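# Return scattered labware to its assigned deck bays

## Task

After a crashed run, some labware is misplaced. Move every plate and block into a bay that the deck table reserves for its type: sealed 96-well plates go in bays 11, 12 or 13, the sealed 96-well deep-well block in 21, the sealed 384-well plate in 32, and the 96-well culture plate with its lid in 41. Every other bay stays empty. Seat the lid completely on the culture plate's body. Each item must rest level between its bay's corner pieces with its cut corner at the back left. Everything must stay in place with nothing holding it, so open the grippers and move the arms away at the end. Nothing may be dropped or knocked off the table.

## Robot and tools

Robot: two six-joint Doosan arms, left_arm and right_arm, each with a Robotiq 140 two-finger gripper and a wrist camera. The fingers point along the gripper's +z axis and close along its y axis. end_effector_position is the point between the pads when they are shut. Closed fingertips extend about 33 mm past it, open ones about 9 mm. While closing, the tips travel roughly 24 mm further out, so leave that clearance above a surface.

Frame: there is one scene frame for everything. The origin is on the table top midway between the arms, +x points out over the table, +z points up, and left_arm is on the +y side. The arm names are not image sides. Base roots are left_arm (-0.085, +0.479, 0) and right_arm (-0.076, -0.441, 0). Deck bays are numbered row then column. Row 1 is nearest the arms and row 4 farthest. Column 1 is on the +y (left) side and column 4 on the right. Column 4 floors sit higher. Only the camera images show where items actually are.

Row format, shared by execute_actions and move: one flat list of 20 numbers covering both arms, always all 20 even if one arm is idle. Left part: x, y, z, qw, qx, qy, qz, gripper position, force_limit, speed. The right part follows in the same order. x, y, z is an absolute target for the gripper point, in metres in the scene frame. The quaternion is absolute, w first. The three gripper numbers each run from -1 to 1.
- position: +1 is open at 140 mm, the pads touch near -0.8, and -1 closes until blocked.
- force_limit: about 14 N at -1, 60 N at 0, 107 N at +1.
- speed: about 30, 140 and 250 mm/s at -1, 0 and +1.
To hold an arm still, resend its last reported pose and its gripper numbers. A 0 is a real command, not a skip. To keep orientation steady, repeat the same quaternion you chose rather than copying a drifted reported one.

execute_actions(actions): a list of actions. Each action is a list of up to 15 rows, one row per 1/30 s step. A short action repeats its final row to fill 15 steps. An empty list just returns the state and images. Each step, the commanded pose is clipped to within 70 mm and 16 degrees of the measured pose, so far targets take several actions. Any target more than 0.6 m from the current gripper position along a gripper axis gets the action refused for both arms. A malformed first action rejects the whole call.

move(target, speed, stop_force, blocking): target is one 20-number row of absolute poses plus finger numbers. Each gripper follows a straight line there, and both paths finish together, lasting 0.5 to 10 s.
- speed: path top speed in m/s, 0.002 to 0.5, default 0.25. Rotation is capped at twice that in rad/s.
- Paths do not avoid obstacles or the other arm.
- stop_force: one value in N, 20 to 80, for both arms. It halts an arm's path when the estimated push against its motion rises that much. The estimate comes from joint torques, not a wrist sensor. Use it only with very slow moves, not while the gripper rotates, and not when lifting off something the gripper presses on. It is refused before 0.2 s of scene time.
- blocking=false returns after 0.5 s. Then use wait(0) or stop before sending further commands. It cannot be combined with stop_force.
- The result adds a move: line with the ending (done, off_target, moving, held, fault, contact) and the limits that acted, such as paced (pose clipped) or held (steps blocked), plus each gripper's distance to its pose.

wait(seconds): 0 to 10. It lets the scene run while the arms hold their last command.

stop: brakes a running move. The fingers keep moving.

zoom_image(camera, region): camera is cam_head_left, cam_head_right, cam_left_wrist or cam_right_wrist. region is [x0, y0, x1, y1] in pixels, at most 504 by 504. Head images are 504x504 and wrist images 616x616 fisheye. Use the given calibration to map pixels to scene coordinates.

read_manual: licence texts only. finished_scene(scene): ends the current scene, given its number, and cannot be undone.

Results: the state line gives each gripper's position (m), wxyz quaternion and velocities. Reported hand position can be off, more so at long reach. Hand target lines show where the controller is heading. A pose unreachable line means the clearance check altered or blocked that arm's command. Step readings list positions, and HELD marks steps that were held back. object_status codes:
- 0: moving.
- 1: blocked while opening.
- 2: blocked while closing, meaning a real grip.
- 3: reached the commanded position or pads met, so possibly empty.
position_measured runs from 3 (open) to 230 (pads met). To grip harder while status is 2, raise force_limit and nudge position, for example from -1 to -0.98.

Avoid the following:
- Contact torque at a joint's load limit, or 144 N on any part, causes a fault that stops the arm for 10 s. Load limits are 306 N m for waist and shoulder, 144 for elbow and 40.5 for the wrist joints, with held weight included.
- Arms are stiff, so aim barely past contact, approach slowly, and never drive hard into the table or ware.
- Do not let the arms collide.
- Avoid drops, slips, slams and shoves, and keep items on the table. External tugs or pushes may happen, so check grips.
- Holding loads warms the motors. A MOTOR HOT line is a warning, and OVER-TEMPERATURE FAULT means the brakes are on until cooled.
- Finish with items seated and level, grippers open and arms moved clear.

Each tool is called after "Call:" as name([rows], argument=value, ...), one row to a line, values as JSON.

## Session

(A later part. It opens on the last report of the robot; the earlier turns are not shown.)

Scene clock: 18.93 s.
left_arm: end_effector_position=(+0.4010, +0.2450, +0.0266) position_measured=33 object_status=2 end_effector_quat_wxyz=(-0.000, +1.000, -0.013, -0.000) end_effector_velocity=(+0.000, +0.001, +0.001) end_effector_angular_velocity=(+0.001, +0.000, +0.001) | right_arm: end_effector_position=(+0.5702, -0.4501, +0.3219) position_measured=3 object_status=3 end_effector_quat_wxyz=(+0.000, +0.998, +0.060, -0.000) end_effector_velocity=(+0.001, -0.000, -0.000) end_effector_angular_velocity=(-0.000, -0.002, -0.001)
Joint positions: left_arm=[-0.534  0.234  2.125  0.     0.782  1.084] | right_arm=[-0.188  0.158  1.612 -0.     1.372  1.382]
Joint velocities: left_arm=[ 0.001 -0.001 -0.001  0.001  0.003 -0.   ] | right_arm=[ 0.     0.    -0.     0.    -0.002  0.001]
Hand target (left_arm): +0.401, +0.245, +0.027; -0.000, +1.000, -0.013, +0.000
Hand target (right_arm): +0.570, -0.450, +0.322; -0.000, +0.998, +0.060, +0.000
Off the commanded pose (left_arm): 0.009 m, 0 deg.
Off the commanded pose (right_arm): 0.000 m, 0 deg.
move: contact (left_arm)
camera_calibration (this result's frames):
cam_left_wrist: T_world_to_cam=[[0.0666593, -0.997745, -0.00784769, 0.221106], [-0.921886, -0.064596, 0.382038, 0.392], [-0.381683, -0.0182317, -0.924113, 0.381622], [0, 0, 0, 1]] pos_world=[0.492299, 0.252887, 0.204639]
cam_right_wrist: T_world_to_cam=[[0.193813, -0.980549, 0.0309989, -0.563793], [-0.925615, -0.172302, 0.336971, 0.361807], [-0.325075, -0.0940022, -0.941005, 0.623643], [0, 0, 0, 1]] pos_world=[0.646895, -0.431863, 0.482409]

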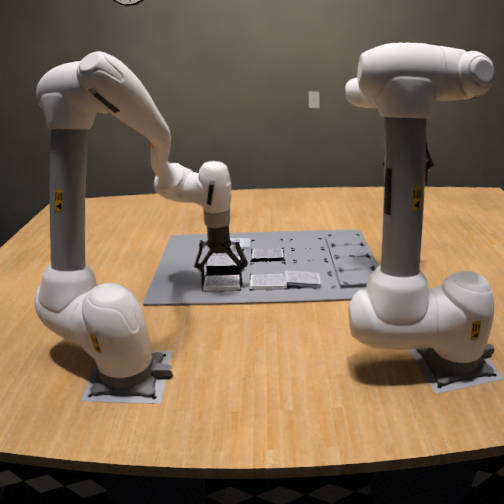

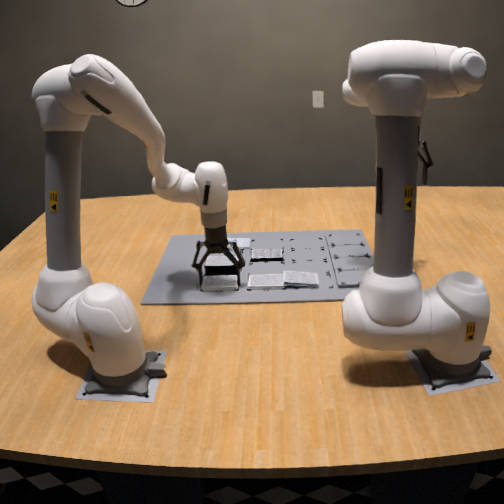

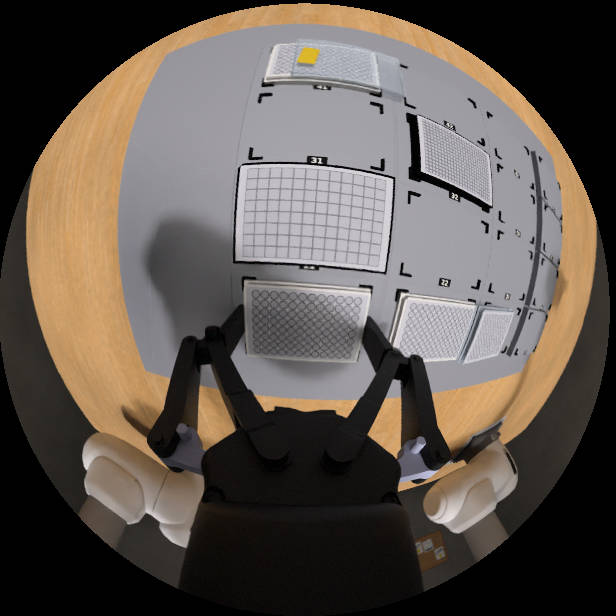

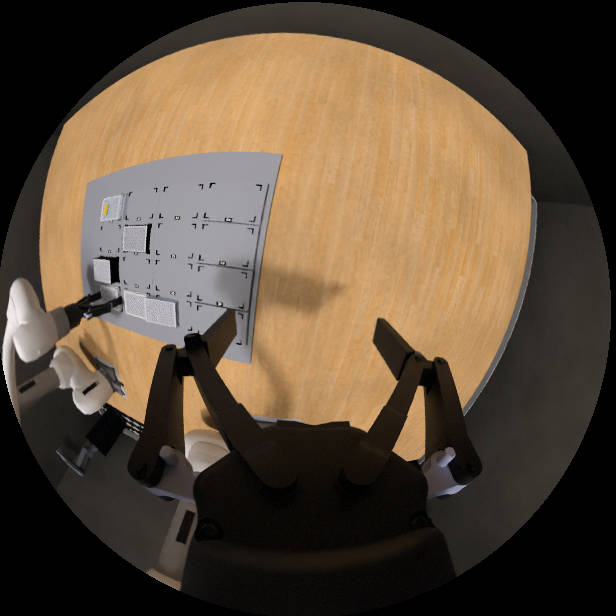

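Call:
move(target=[0.4015,0.245,0.030,0,1,-0.022,0,-1,-0.3,-0.8,0.5702,-0.4501,0.3219,0,0.998,0.06,0,1,0,0], speed=0.02)

Call:
move(target=[0.4015,0.245,0.018,0,1,-0.022,0,-1,-0.3,-0.8,0.5702,-0.4501,0.3219,0,0.998,0.06,0,1,0,0], speed=0.005, stop_force=20)

Call:
zoom_image(camera="cam_left_wrist", region=[210, 250, 410, 380])

Call:
zoom_image(camera="cam_head_left", region=[190, 250, 270, 300])

Scene clock: 20.03 s.
left_arm: end_effector_position=(+0.4015, +0.2450, +0.0300) position_measured=33 object_status=2 end_effector_quat_wxyz=(-0.000, +1.000, -0.022, +0.000) end_effector_velocity=(-0.001, +0.000, -0.000) end_effector_angular_velocity=(+0.000, +0.002, -0.001) | right_arm: end_effector_position=(+0.5702, -0.4501, +0.3219) position_measured=3 object_status=3 end_effector_quat_wxyz=(+0.000, +0.998, +0.060, -0.000) end_effector_velocity=(-0.000, -0.000, +0.000) end_effector_angular_velocity=(+0.000, +0.001, -0.000)
Joint positions: left_arm=[-0.533  0.23   2.122  0.     0.79   1.102] | right_arm=[-0.188  0.158  1.612 -0.     1.372  1.382]
Joint velocities: left_arm=[ 0.     0.     0.    -0.001  0.001  0.002] | right_arm=[-0.     0.    -0.     0.     0.001 -0.   ]
Hand target (left_arm): +0.402, +0.245, +0.030; +0.000, +1.000, -0.022, -0.000
Hand target (right_arm): +0.570, -0.450, +0.322; -0.000, +0.998, +0.060, +0.000
Off the commanded pose (left_arm): 0.000 m, 0 deg.
Off the commanded pose (right_arm): 0.000 m, 0 deg.
move: done
camera_calibration (this result's frames):
cam_left_wrist: T_world_to_cam=[[0.0486448, -0.998786, -0.00782336, 0.228545], [-0.922917, -0.0479419, 0.382003, 0.387519], [-0.381914, -0.0113622, -0.924128, 0.383393], [0, 0, 0, 1]] pos_world=[0.492953, 0.251202, 0.208059]
cam_right_wrist: T_world_to_cam=[[0.193812, -0.980549, 0.0309989, -0.563793], [-0.925615, -0.172301, 0.336971, 0.361807], [-0.325075, -0.0940021, -0.941005, 0.623643], [0, 0, 0, 1]] pos_world=[0.646895, -0.431863, 0.482409]

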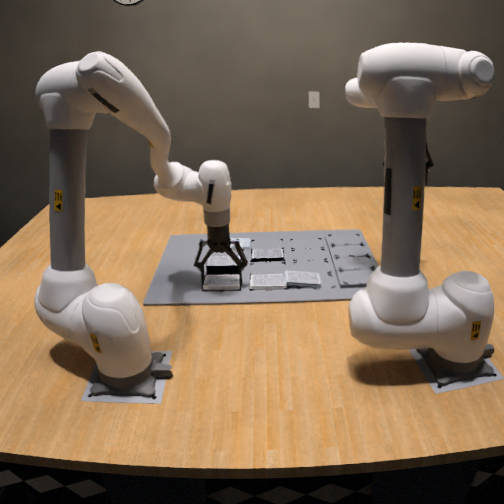

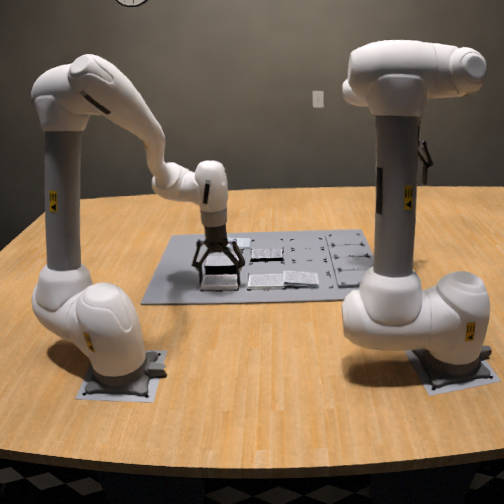

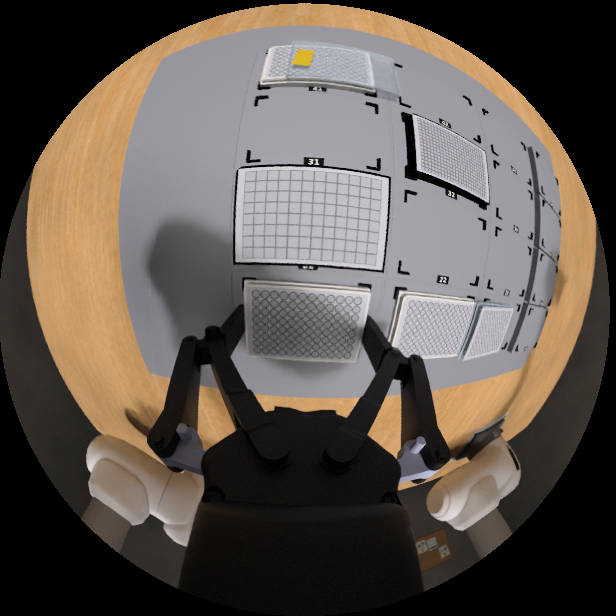

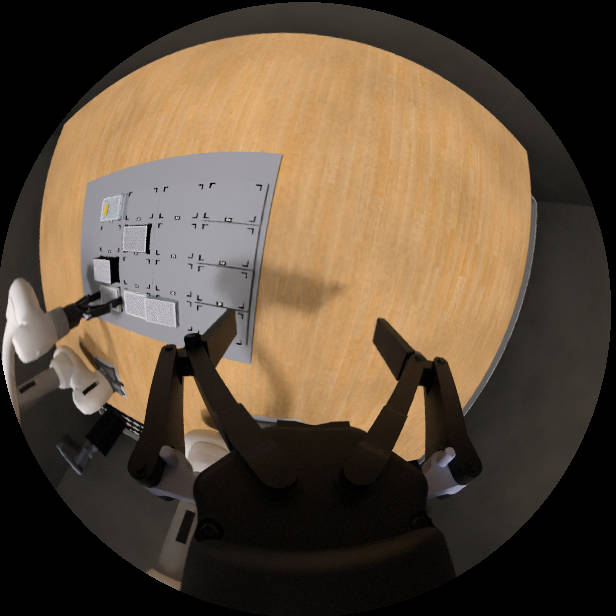

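Scene clock: 20.97 s.
left_arm: end_effector_position=(+0.4014, +0.2450, +0.0268) position_measured=33 object_status=2 end_effector_quat_wxyz=(-0.000, +1.000, -0.022, -0.000) end_effector_velocity=(+0.000, -0.000, +0.001) end_effector_angular_velocity=(+0.001, +0.001, -0.001) | right_arm: end_effector_position=(+0.5702, -0.4501, +0.3219) position_measured=3 object_status=3 end_effector_quat_wxyz=(-0.000, +0.998, +0.060, -0.000) end_effector_velocity=(-0.000, -0.000, +0.000) end_effector_angular_velocity=(+0.000, +0.000, -0.001)
Joint positions: left_arm=[-0.533  0.234  2.124  0.     0.783  1.102] | right_arm=[-0.188  0.158  1.612  0.     1.372  1.382]
Joint velocities: left_arm=[-0.     0.    -0.002 -0.     0.003  0.001] | right_arm=[-0.    -0.     0.     0.     0.     0.001]
Hand target (left_arm): +0.401, +0.245, +0.027; -0.000, +1.000, -0.022, +0.000
Hand target (right_arm): +0.570, -0.450, +0.322; +0.000, +0.998, +0.060, +0.000
Off the commanded pose (left_arm): 0.009 m, 0 deg.
Off the commanded pose (right_arm): 0.000 m, 0 deg.
move: contact (left_arm)
camera_calibration (this result's frames):
cam_left_wrist: T_world_to_cam=[[0.0486556, -0.998784, -0.00790905, 0.228574], [-0.922855, -0.0479828, 0.382146, 0.388617], [-0.382061, -0.0112946, -0.924068, 0.38049], [0, 0, 0, 1]] pos_world=[0.492886, 0.251241, 0.204898]
cam_right_wrist: T_world_to_cam=[[0.193813, -0.980549, 0.0309989, -0.563793], [-0.925615, -0.172302, 0.336971, 0.361807], [-0.325075, -0.0940022, -0.941005, 0.623643], [0, 0, 0, 1]] pos_world=[0.646895, -0.431863, 0.482409]

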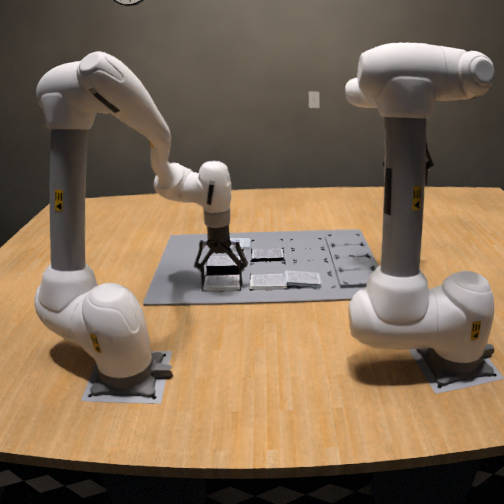

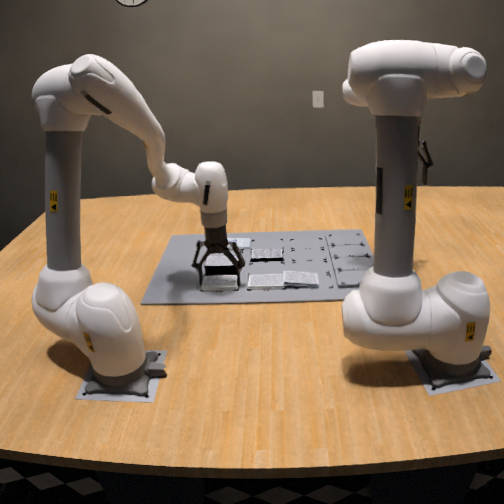

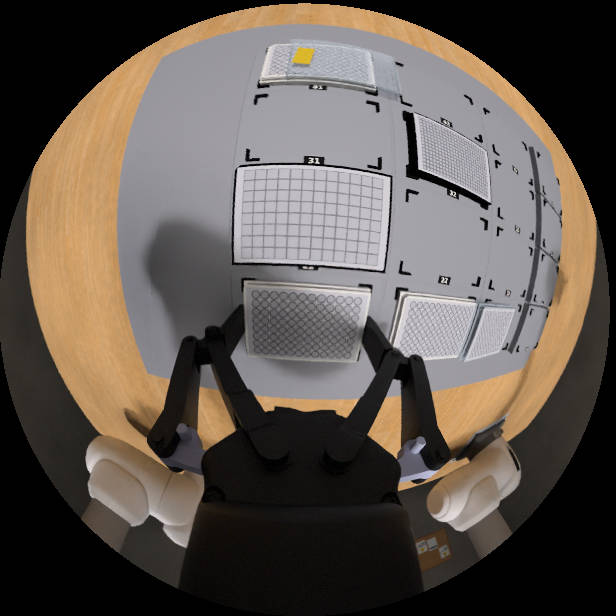

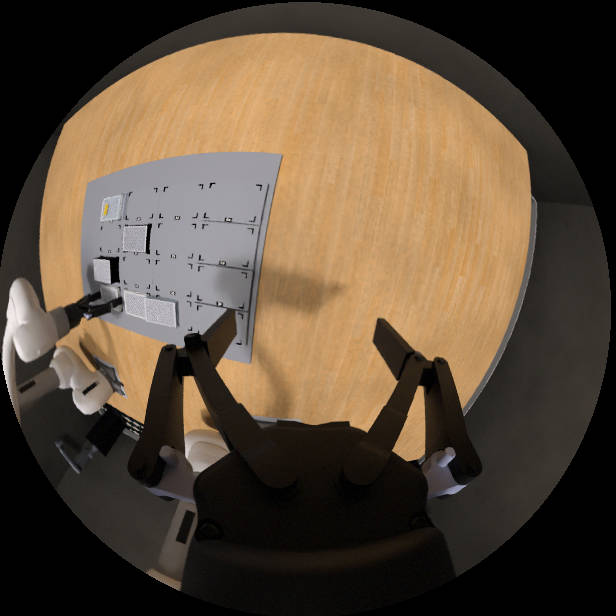

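Region (210, 250, 410, 380) of cam_left_wrist's 616x616 image, scaled by 2.520, with more detail than that image has; it fills the top 328 rows of this view, and the rest is white.

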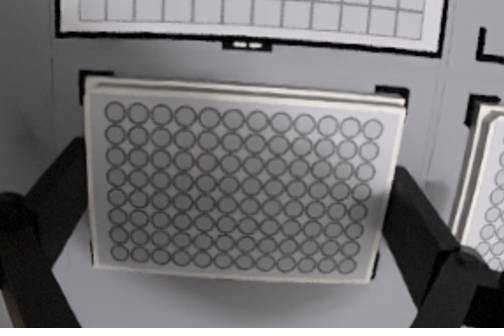

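Region (190, 250, 270, 300) of cam_head_left's 504x504 image, scaled by 6.300, with more detail than that image has; it fills the top 315 rows of this view, and the rest is white.

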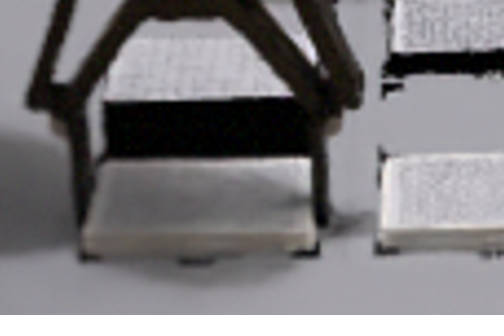

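Call:
move(target=[0.401,0.245,0.030,0,1,-0.016,0,-1,-0.3,-0.8,0.5702,-0.4501,0.3219,0,0.998,0.06,0,1,0,0], speed=0.02)

Call:
move(target=[0.401,0.245,0.0272,0,1,-0.016,0,-1,-0.3,-0.8,0.5702,-0.4501,0.3219,0,0.998,0.06,0,1,0,0], speed=0.005)

Call:
move(target=[0.401,0.245,0.0272,0,1,-0.016,0,1,-0.3,-0.8,0.5702,-0.4501,0.3219,0,0.998,0.06,0,1,0,0])

Call:
move(target=[0.34,0.16,0.12,0,1,0,0,1,-0.3,-0.8,0.5702,-0.4501,0.3219,0,0.998,0.06,0,1,0,0], speed=0.1)

Call:
zoom_image(camera="cam_left_wrist", region=[150, 180, 500, 340])

Call:
zoom_image(camera="cam_head_left", region=[190, 250, 340, 300])

Scene clock: 22.17 s.
left_arm: end_effector_position=(+0.4010, +0.2450, +0.0300) position_measured=33 object_status=2 end_effector_quat_wxyz=(-0.000, +1.000, -0.016, +0.000) end_effector_velocity=(+0.000, +0.000, +0.000) end_effector_angular_velocity=(+0.000, +0.000, +0.001) | right_arm: end_effector_position=(+0.5702, -0.4501, +0.3219) position_measured=3 object_status=3 end_effector_quat_wxyz=(-0.000, +0.998, +0.060, -0.000) end_effector_velocity=(+0.001, -0.000, -0.000) end_effector_angular_velocity=(+0.000, -0.002, -0.001)
Joint positions: left_arm=[-0.534  0.23   2.123  0.     0.789  1.09 ] | right_arm=[-0.188  0.158  1.612 -0.     1.372  1.382]
Joint velocities: left_arm=[ 0.     0.    -0.     0.     0.    -0.001] | right_arm=[-0.     0.     0.     0.    -0.002  0.   ]
Hand target (left_arm): +0.401, +0.245, +0.030; +0.000, +1.000, -0.016, -0.000
Hand target (right_arm): +0.570, -0.450, +0.322; -0.000, +0.998, +0.060, +0.000
Off the commanded pose (left_arm): 0.000 m, 0 deg.
Off the commanded pose (right_arm): 0.000 m, 0 deg.
move: done
camera_calibration (this result's frames):
cam_left_wrist: T_world_to_cam=[[0.0606871, -0.998126, -0.00781054, 0.223603], [-0.922272, -0.0590644, 0.382001, 0.38954], [-0.381747, -0.0159791, -0.924129, 0.384277], [0, 0, 0, 1]] pos_world=[0.492388, 0.252332, 0.208064]
cam_right_wrist: T_world_to_cam=[[0.193812, -0.980549, 0.0309989, -0.563793], [-0.925615, -0.172301, 0.336971, 0.361807], [-0.325075, -0.0940021, -0.941005, 0.623643], [0, 0, 0, 1]] pos_world=[0.646895, -0.431863, 0.482409]

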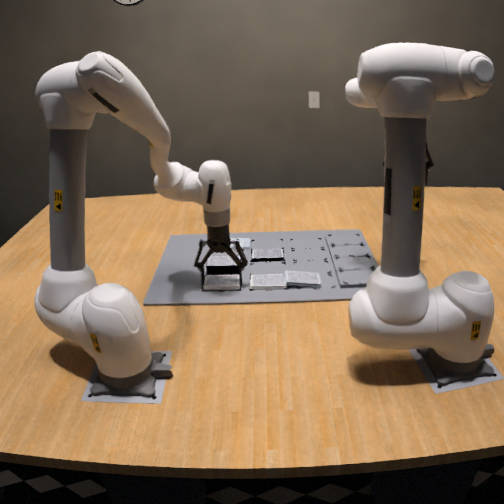

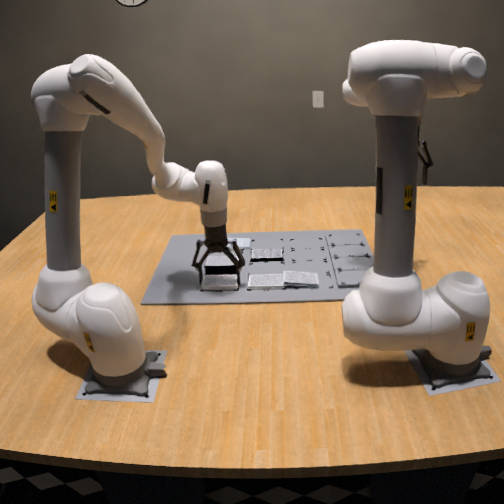

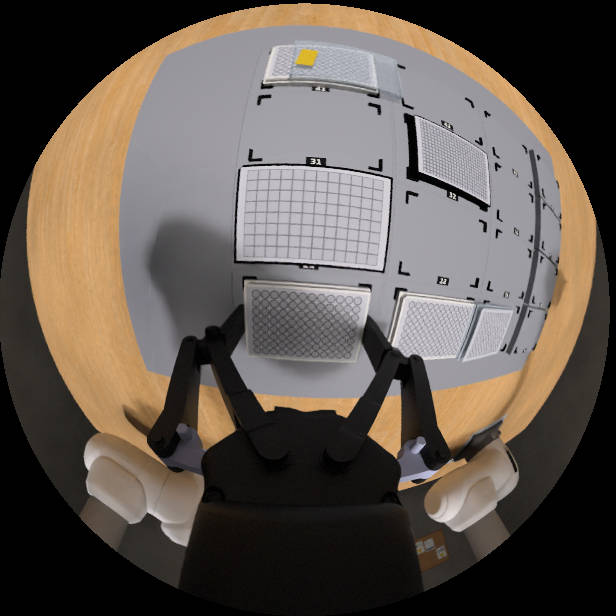

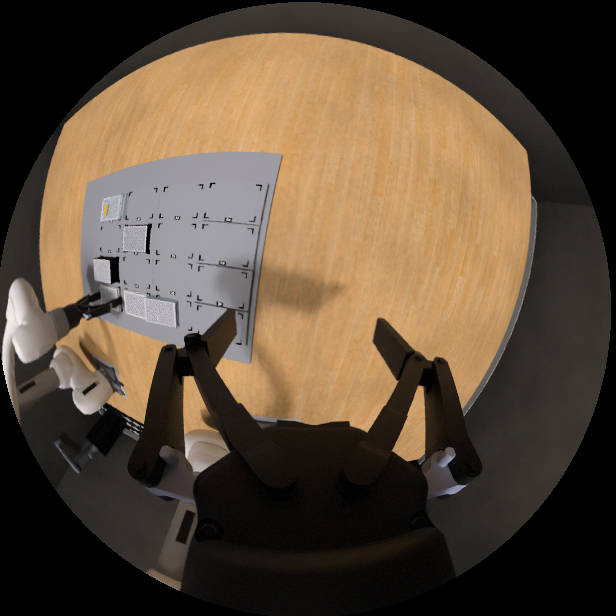

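Scene clock: 22.93 s.
left_arm: end_effector_position=(+0.4010, +0.2450, +0.0272) position_measured=33 object_status=2 end_effector_quat_wxyz=(+0.000, +1.000, -0.016, +0.000) end_effector_velocity=(+0.001, +0.000, +0.000) end_effector_angular_velocity=(+0.000, -0.001, +0.001) | right_arm: end_effector_position=(+0.5702, -0.4501, +0.3219) position_measured=3 object_status=3 end_effector_quat_wxyz=(-0.000, +0.998, +0.060, -0.000) end_effector_velocity=(-0.000, -0.000, +0.000) end_effector_angular_velocity=(+0.000, +0.001, -0.001)
Joint positions: left_arm=[-0.534  0.233  2.125 -0.     0.784  1.09 ] | right_arm=[-0.188  0.158  1.612 -0.     1.372  1.382]
Joint velocities: left_arm=[ 0.001  0.    -0.001  0.001 -0.    -0.001] | right_arm=[-0.    -0.     0.     0.     0.001  0.001]
Hand target (left_arm): +0.401, +0.245, +0.027; -0.000, +1.000, -0.016, +0.000
Hand target (right_arm): +0.570, -0.450, +0.322; -0.000, +0.998, +0.060, +0.000
Off the commanded pose (left_arm): 0.000 m, 0 deg.
Off the commanded pose (right_arm): 0.000 m, 0 deg.
move: done
camera_calibration (this result's frames):
cam_left_wrist: T_world_to_cam=[[0.0607093, -0.998125, -0.00777963, 0.223554], [-0.922269, -0.0590729, 0.382008, 0.390583], [-0.381752, -0.0160165, -0.924126, 0.381699], [0, 0, 0, 1]] pos_world=[0.492365, 0.252322, 0.205272]
cam_right_wrist: T_world_to_cam=[[0.193812, -0.980549, 0.0309989, -0.563793], [-0.925615, -0.172301, 0.336971, 0.361807], [-0.325075, -0.0940021, -0.941005, 0.623643], [0, 0, 0, 1]] pos_world=[0.646895, -0.431863, 0.482409]

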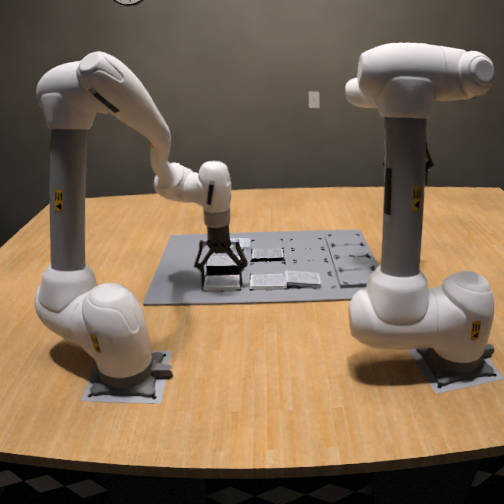

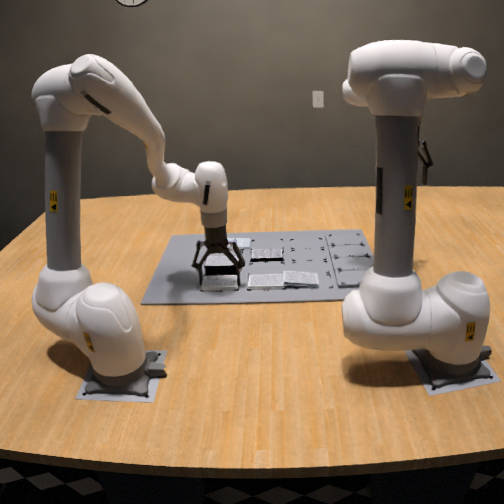

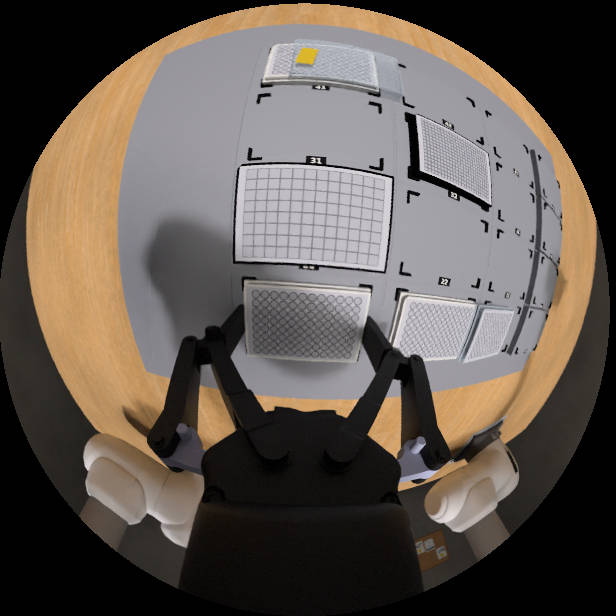

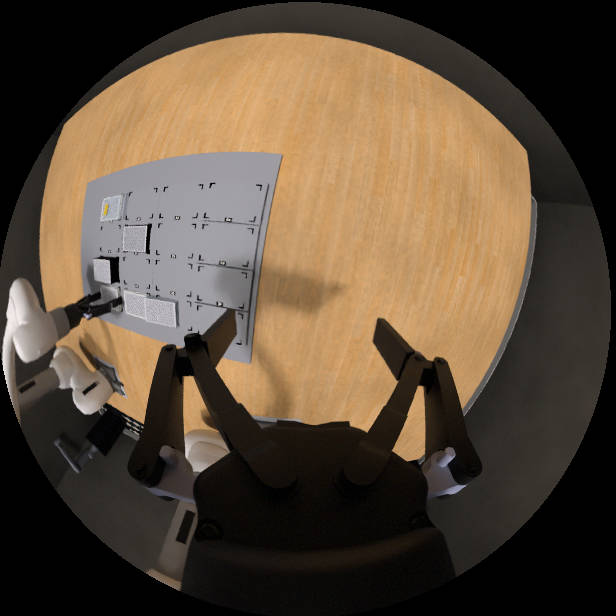

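Scene clock: 23.63 s.
left_arm: end_effector_position=(+0.4010, +0.2450, +0.0272) position_measured=3 object_status=3 end_effector_quat_wxyz=(+0.000, +1.000, -0.016, +0.000) end_effector_velocity=(-0.000, +0.000, -0.000) end_effector_angular_velocity=(+0.001, +0.002, +0.001) | right_arm: end_effector_position=(+0.5702, -0.4501, +0.3219) position_measured=3 object_status=3 end_effector_quat_wxyz=(-0.000, +0.998, +0.060, -0.000) end_effector_velocity=(-0.000, -0.001, -0.000) end_effector_angular_velocity=(+0.000, +0.000, -0.001)
Joint positions: left_arm=[-0.534  0.233  2.125 -0.     0.784  1.09 ] | right_arm=[-0.188  0.158  1.612  0.     1.372  1.382]
Joint velocities: left_arm=[ 0.001  0.    -0.    -0.     0.001 -0.   ] | right_arm=[-0.001  0.     0.     0.     0.    -0.   ]
Hand target (left_arm): +0.401, +0.245, +0.027; +0.000, +1.000, -0.016, +0.000
Hand target (right_arm): +0.570, -0.450, +0.322; -0.000, +0.998, +0.060, +0.000
Off the commanded pose (left_arm): 0.000 m, 0 deg.
Off the commanded pose (right_arm): 0.000 m, 0 deg.
move: done
camera_calibration (this result's frames):
cam_left_wrist: T_world_to_cam=[[0.0607111, -0.998125, -0.00775131, 0.223541], [-0.922284, -0.0590644, 0.381972, 0.390608], [-0.381714, -0.016041, -0.924141, 0.381683], [0, 0, 0, 1]] pos_world=[0.492374, 0.252315, 0.205261]
cam_right_wrist: T_world_to_cam=[[0.193812, -0.980549, 0.0309989, -0.563793], [-0.925615, -0.172301, 0.336971, 0.361807], [-0.325075, -0.094002, -0.941005, 0.623643], [0, 0, 0, 1]] pos_world=[0.646895, -0.431863, 0.482409]

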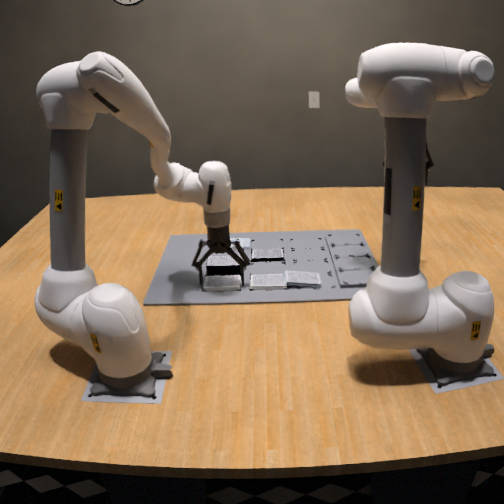

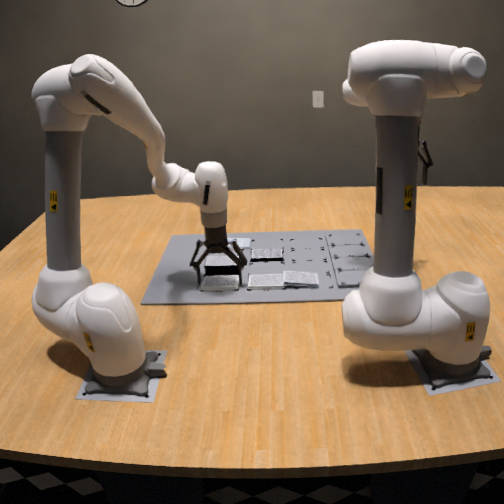

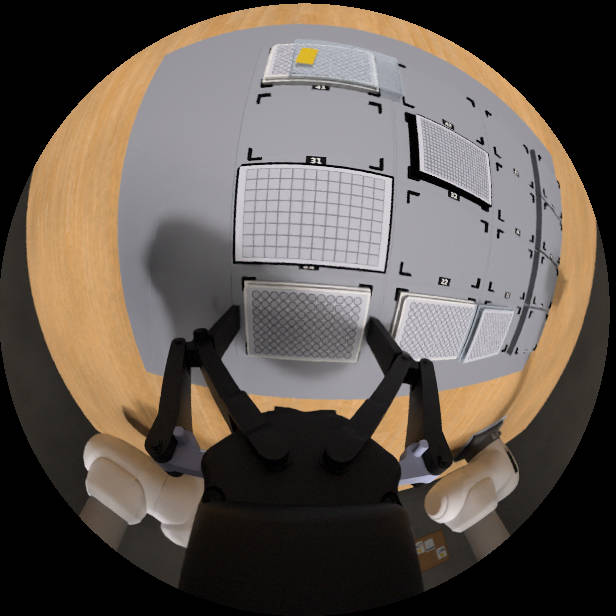

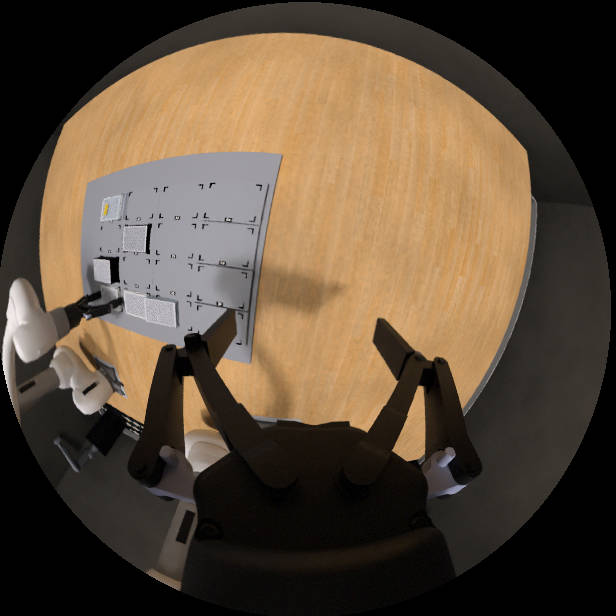

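Scene clock: 25.33 s.
left_arm: end_effector_position=(+0.3398, +0.1599, +0.1201) position_measured=3 object_status=3 end_effector_quat_wxyz=(+0.000, +1.000, -0.000, -0.000) end_effector_velocity=(-0.000, -0.001, -0.000) end_effector_angular_velocity=(-0.001, +0.000, -0.000) | right_arm: end_effector_position=(+0.5702, -0.4501, +0.3219) position_measured=3 object_status=3 end_effector_quat_wxyz=(+0.000, +0.998, +0.060, -0.000) end_effector_velocity=(-0.000, +0.000, +0.000) end_effector_angular_velocity=(+0.000, +0.000, +0.000)
Joint positions: left_arm=[-0.73   0.111  2.061 -0.     0.97   0.861] | right_arm=[-0.188  0.158  1.612 -0.     1.372  1.382]
Joint velocities: left_arm=[-0.001  0.     0.    -0.001 -0.001  0.   ] | right_arm=[ 0.001 -0.     0.     0.     0.001  0.   ]
Hand target (left_arm): +0.340, +0.160, +0.120; -0.000, +1.000, -0.000, -0.000
Hand target (right_arm): +0.570, -0.450, +0.322; -0.000, +0.998, +0.060, +0.000
Off the commanded pose (left_arm): 0.000 m, 0 deg.
Off the commanded pose (right_arm): 0.000 m, 0 deg.
move: done
camera_calibration (this result's frames):
cam_left_wrist: T_world_to_cam=[[0.0925647, -0.995677, -0.00770527, 0.131814], [-0.91981, -0.0884698, 0.382261, 0.297454], [-0.38129, -0.0282965, -0.924022, 0.444579], [0, 0, 0, 1]] pos_world=[0.430913, 0.17014, 0.298112]
cam_right_wrist: T_world_to_cam=[[0.193812, -0.980549, 0.030999, -0.563793], [-0.925615, -0.172301, 0.336971, 0.361807], [-0.325075, -0.0940021, -0.941005, 0.623643], [0, 0, 0, 1]] pos_world=[0.646895, -0.431863, 0.482409]

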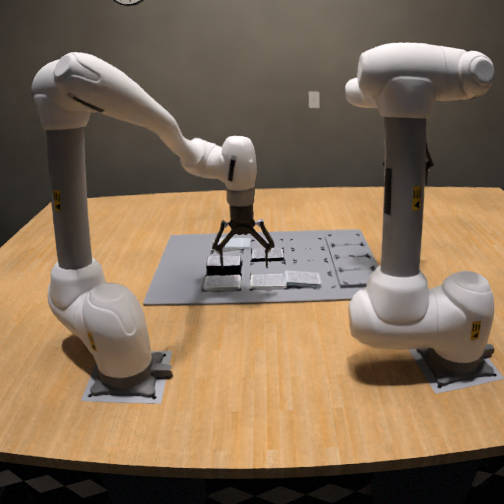

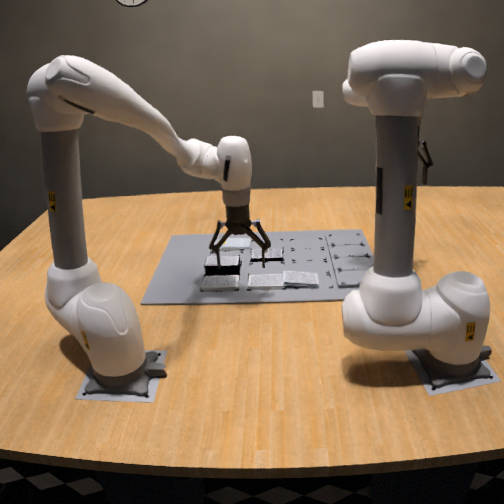

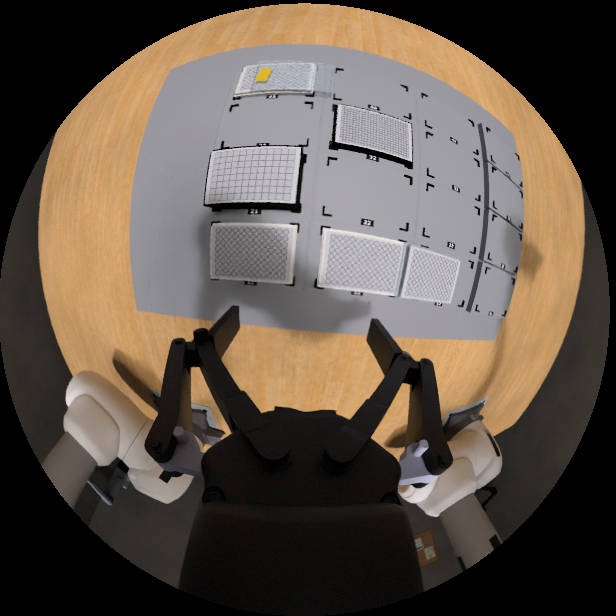

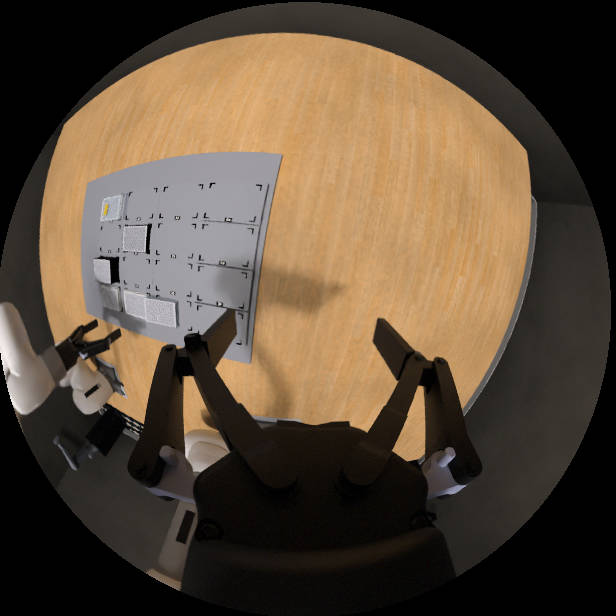

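Region (150, 180, 500, 340) of cam_left_wrist's 616x616 image, scaled by 1.440, with more detail than that image has; it fills the top 230 rows of this view, and the rest is white.

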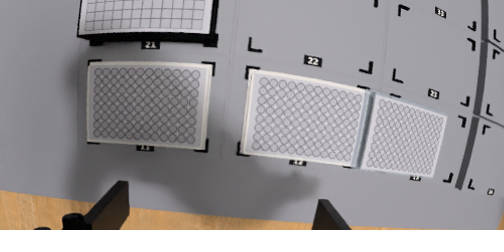

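Region (190, 250, 340, 300) of cam_head_left's 504x504 image, scaled by 3.360, with more detail than that image has.

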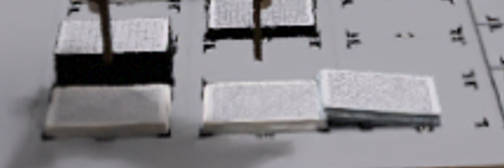

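Call:
move(target=[0.401,0.249,0.05,0,1,-0.008,0,1,-0.3,-0.8,0.5702,-0.4501,0.3219,0,0.998,0.06,0,1,0,0], speed=0.15)

Call:
zoom_image(camera="cam_left_wrist", region=[210, 250, 410, 380])

Call:
zoom_image(camera="cam_head_left", region=[190, 250, 270, 300])

Scene clock: 26.77 s.
left_arm: end_effector_position=(+0.4011, +0.2491, +0.0499) position_measured=3 object_status=3 end_effector_quat_wxyz=(-0.000, +1.000, -0.008, +0.000) end_effector_velocity=(+0.001, -0.001, +0.001) end_effector_angular_velocity=(-0.002, -0.002, +0.000) | right_arm: end_effector_position=(+0.5702, -0.4501, +0.3219) position_measured=3 object_status=3 end_effector_quat_wxyz=(-0.000, +0.998, +0.060, -0.000) end_effector_velocity=(+0.000, -0.000, +0.000) end_effector_angular_velocity=(-0.000, -0.001, -0.001)
Joint positions: left_arm=[-0.527  0.201  2.111  0.     0.829  1.08 ] | right_arm=[-0.188  0.158  1.612  0.     1.372  1.382]
Joint velocities: left_arm=[-0.001  0.    -0.002 -0.001 -0.001 -0.001] | right_arm=[-0.    -0.    -0.    -0.    -0.001  0.001]
Hand target (left_arm): +0.401, +0.249, +0.050; +0.000, +1.000, -0.008, +0.000
Hand target (right_arm): +0.570, -0.450, +0.322; +0.000, +0.998, +0.060, +0.000
Off the commanded pose (left_arm): 0.000 m, 0 deg.
Off the commanded pose (right_arm): 0.000 m, 0 deg.
move: done
camera_calibration (this result's frames):
cam_left_wrist: T_world_to_cam=[[0.0766602, -0.997026, -0.00788089, 0.221187], [-0.921241, -0.073852, 0.381918, 0.385563], [-0.381364, -0.0220177, -0.924163, 0.404135], [0, 0, 0, 1]] pos_world=[0.492363, 0.257902, 0.227976]
cam_right_wrist: T_world_to_cam=[[0.193813, -0.980549, 0.0309987, -0.563793], [-0.925615, -0.172302, 0.336971, 0.361807], [-0.325075, -0.0940021, -0.941005, 0.623643], [0, 0, 0, 1]] pos_world=[0.646895, -0.431863, 0.482409]

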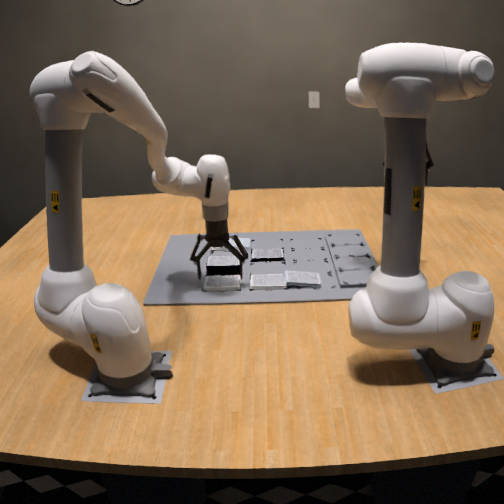

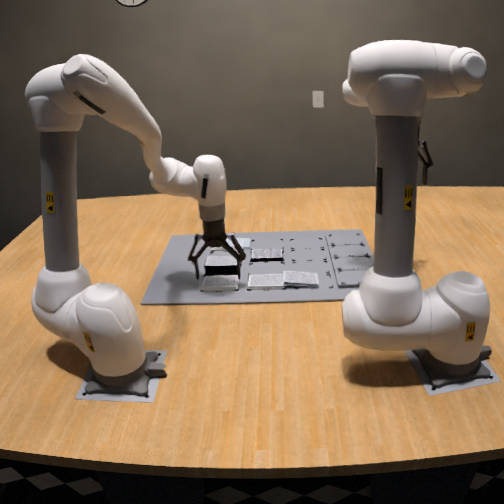

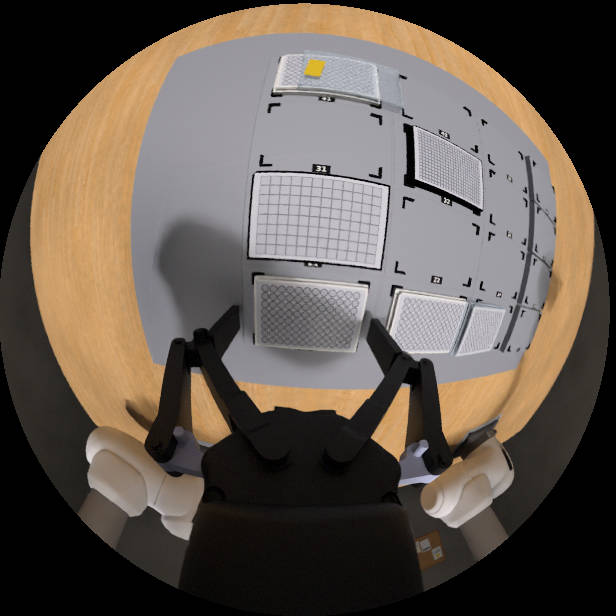

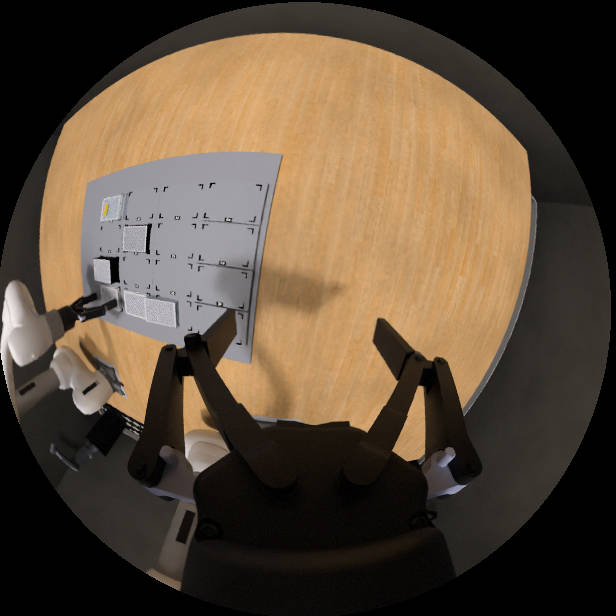

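Region (210, 250, 410, 380) of cam_left_wrist's 616x616 image, scaled by 2.520, with more detail than that image has; it fills the top 328 rows of this view, and the rest is white.

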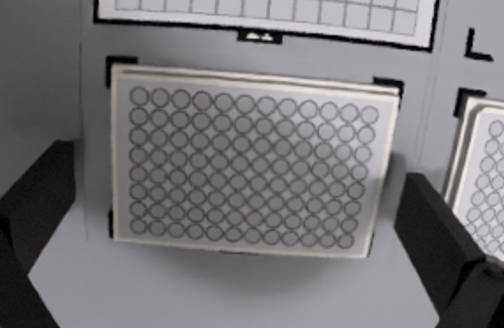

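Region (190, 250, 270, 300) of cam_head_left's 504x504 image, scaled by 6.300, with more detail than that image has; it fills the top 315 rows of this view, and the rest is white.

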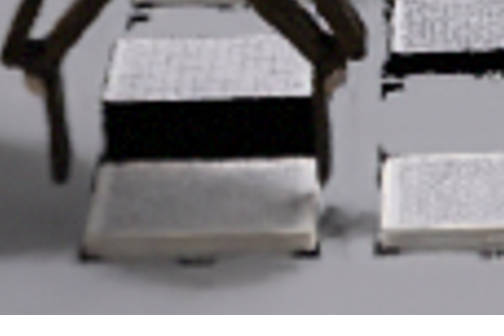

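Call:
move(target=[0.27,0.15,0.07,0,1,0,0,1,-0.3,-0.8,0.5702,-0.4501,0.3219,0,0.998,0.06,0,1,0,0], speed=0.15)

Call:
zoom_image(camera="cam_left_wrist", region=[150, 130, 450, 270])

Scene clock: 28.53 s.
left_arm: end_effector_position=(+0.2697, +0.1500, +0.0701) position_measured=3 object_status=3 end_effector_quat_wxyz=(-0.000, +1.000, +0.000, -0.000) end_effector_velocity=(+0.000, +0.001, +0.000) end_effector_angular_velocity=(+0.001, -0.001, -0.002) | right_arm: end_effector_position=(+0.5702, -0.4501, +0.3219) position_measured=3 object_status=3 end_effector_quat_wxyz=(-0.000, +0.998, +0.060, -0.000) end_effector_velocity=(+0.000, +0.000, -0.000) end_effector_angular_velocity=(-0.000, +0.000, -0.001)
Joint positions: left_arm=[-0.84   0.098  2.189 -0.     0.855  0.751] | right_arm=[-0.188  0.158  1.612  0.     1.372  1.382]
Joint velocities: left_arm=[ 0.    -0.001  0.001  0.002  0.     0.001] | right_arm=[ 0.     0.     0.    -0.    -0.     0.001]
Hand target (left_arm): +0.270, +0.150, +0.070; -0.000, +1.000, -0.000, -0.000
Hand target (right_arm): +0.570, -0.450, +0.322; -0.000, +0.998, +0.060, +0.000
Off the commanded pose (left_arm): 0.000 m, 0 deg.
Off the commanded pose (right_arm): 0.000 m, 0 deg.
move: done
camera_calibration (this result's frames):
cam_left_wrist: T_world_to_cam=[[0.0926293, -0.995669, -0.00793775, 0.12807], [-0.919825, -0.0886202, 0.382189, 0.251265], [-0.381237, -0.0281005, -0.92405, 0.371345], [0, 0, 0, 1]] pos_world=[0.360828, 0.160218, 0.248127]
cam_right_wrist: T_world_to_cam=[[0.193812, -0.980549, 0.0309988, -0.563793], [-0.925615, -0.172301, 0.336971, 0.361807], [-0.325075, -0.094002, -0.941005, 0.623643], [0, 0, 0, 1]] pos_world=[0.646895, -0.431863, 0.482409]

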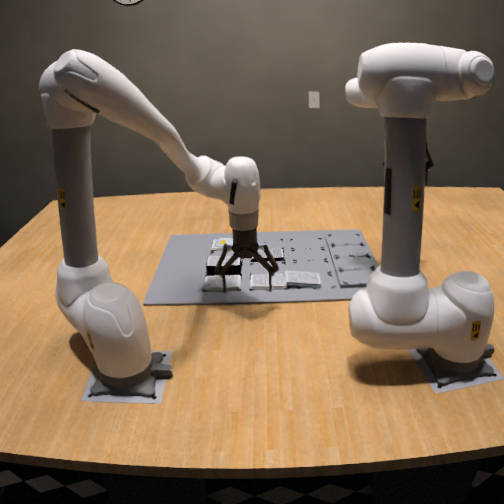

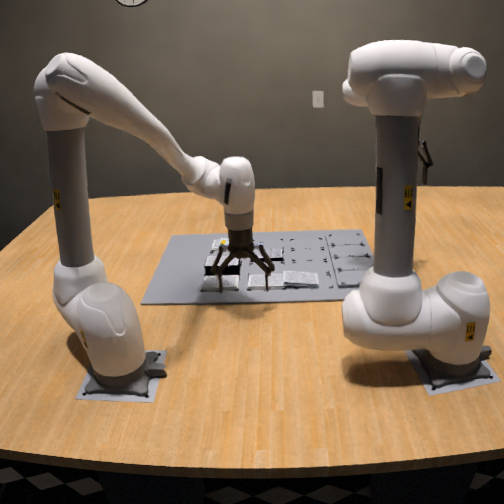

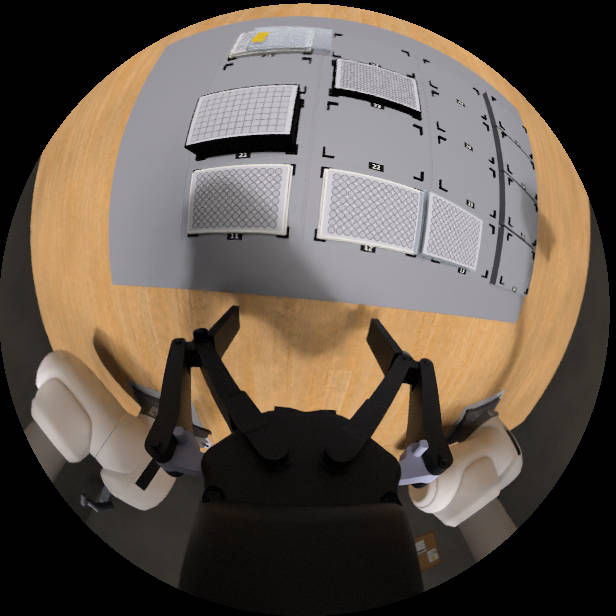

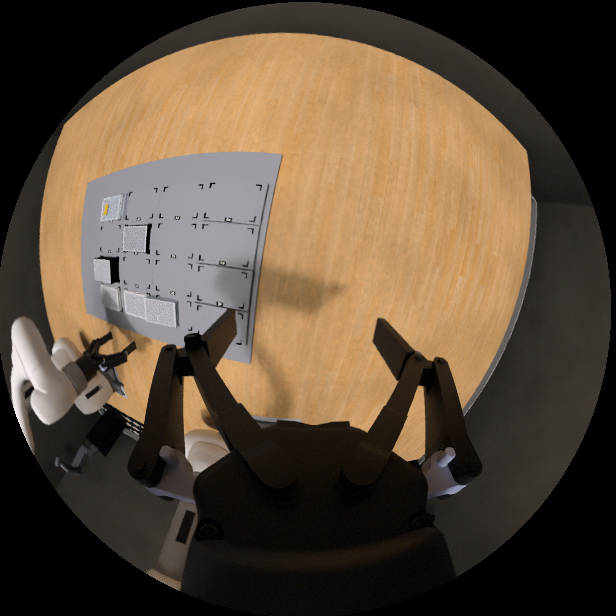

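Region (150, 130, 450, 270) of cam_left_wrist's 616x616 image, scaled by 1.680, with more detail than that image has; it fills the top 235 rows of this view, and the rest is white.

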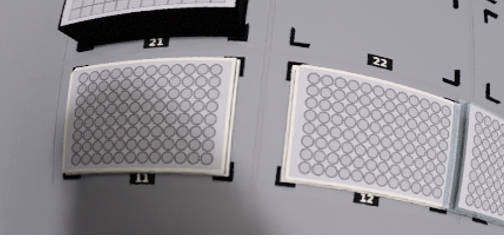

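Call:
zoom_image(camera="cam_left_wrist", region=[175, 200, 335, 250])

Region (175, 200, 335, 250) of cam_left_wrist's 616x616 image, scaled by 3.150, with more detail than that image has; it fills the top 158 rows of this view, and the rest is white.

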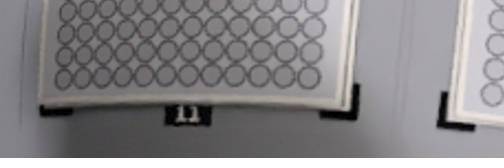

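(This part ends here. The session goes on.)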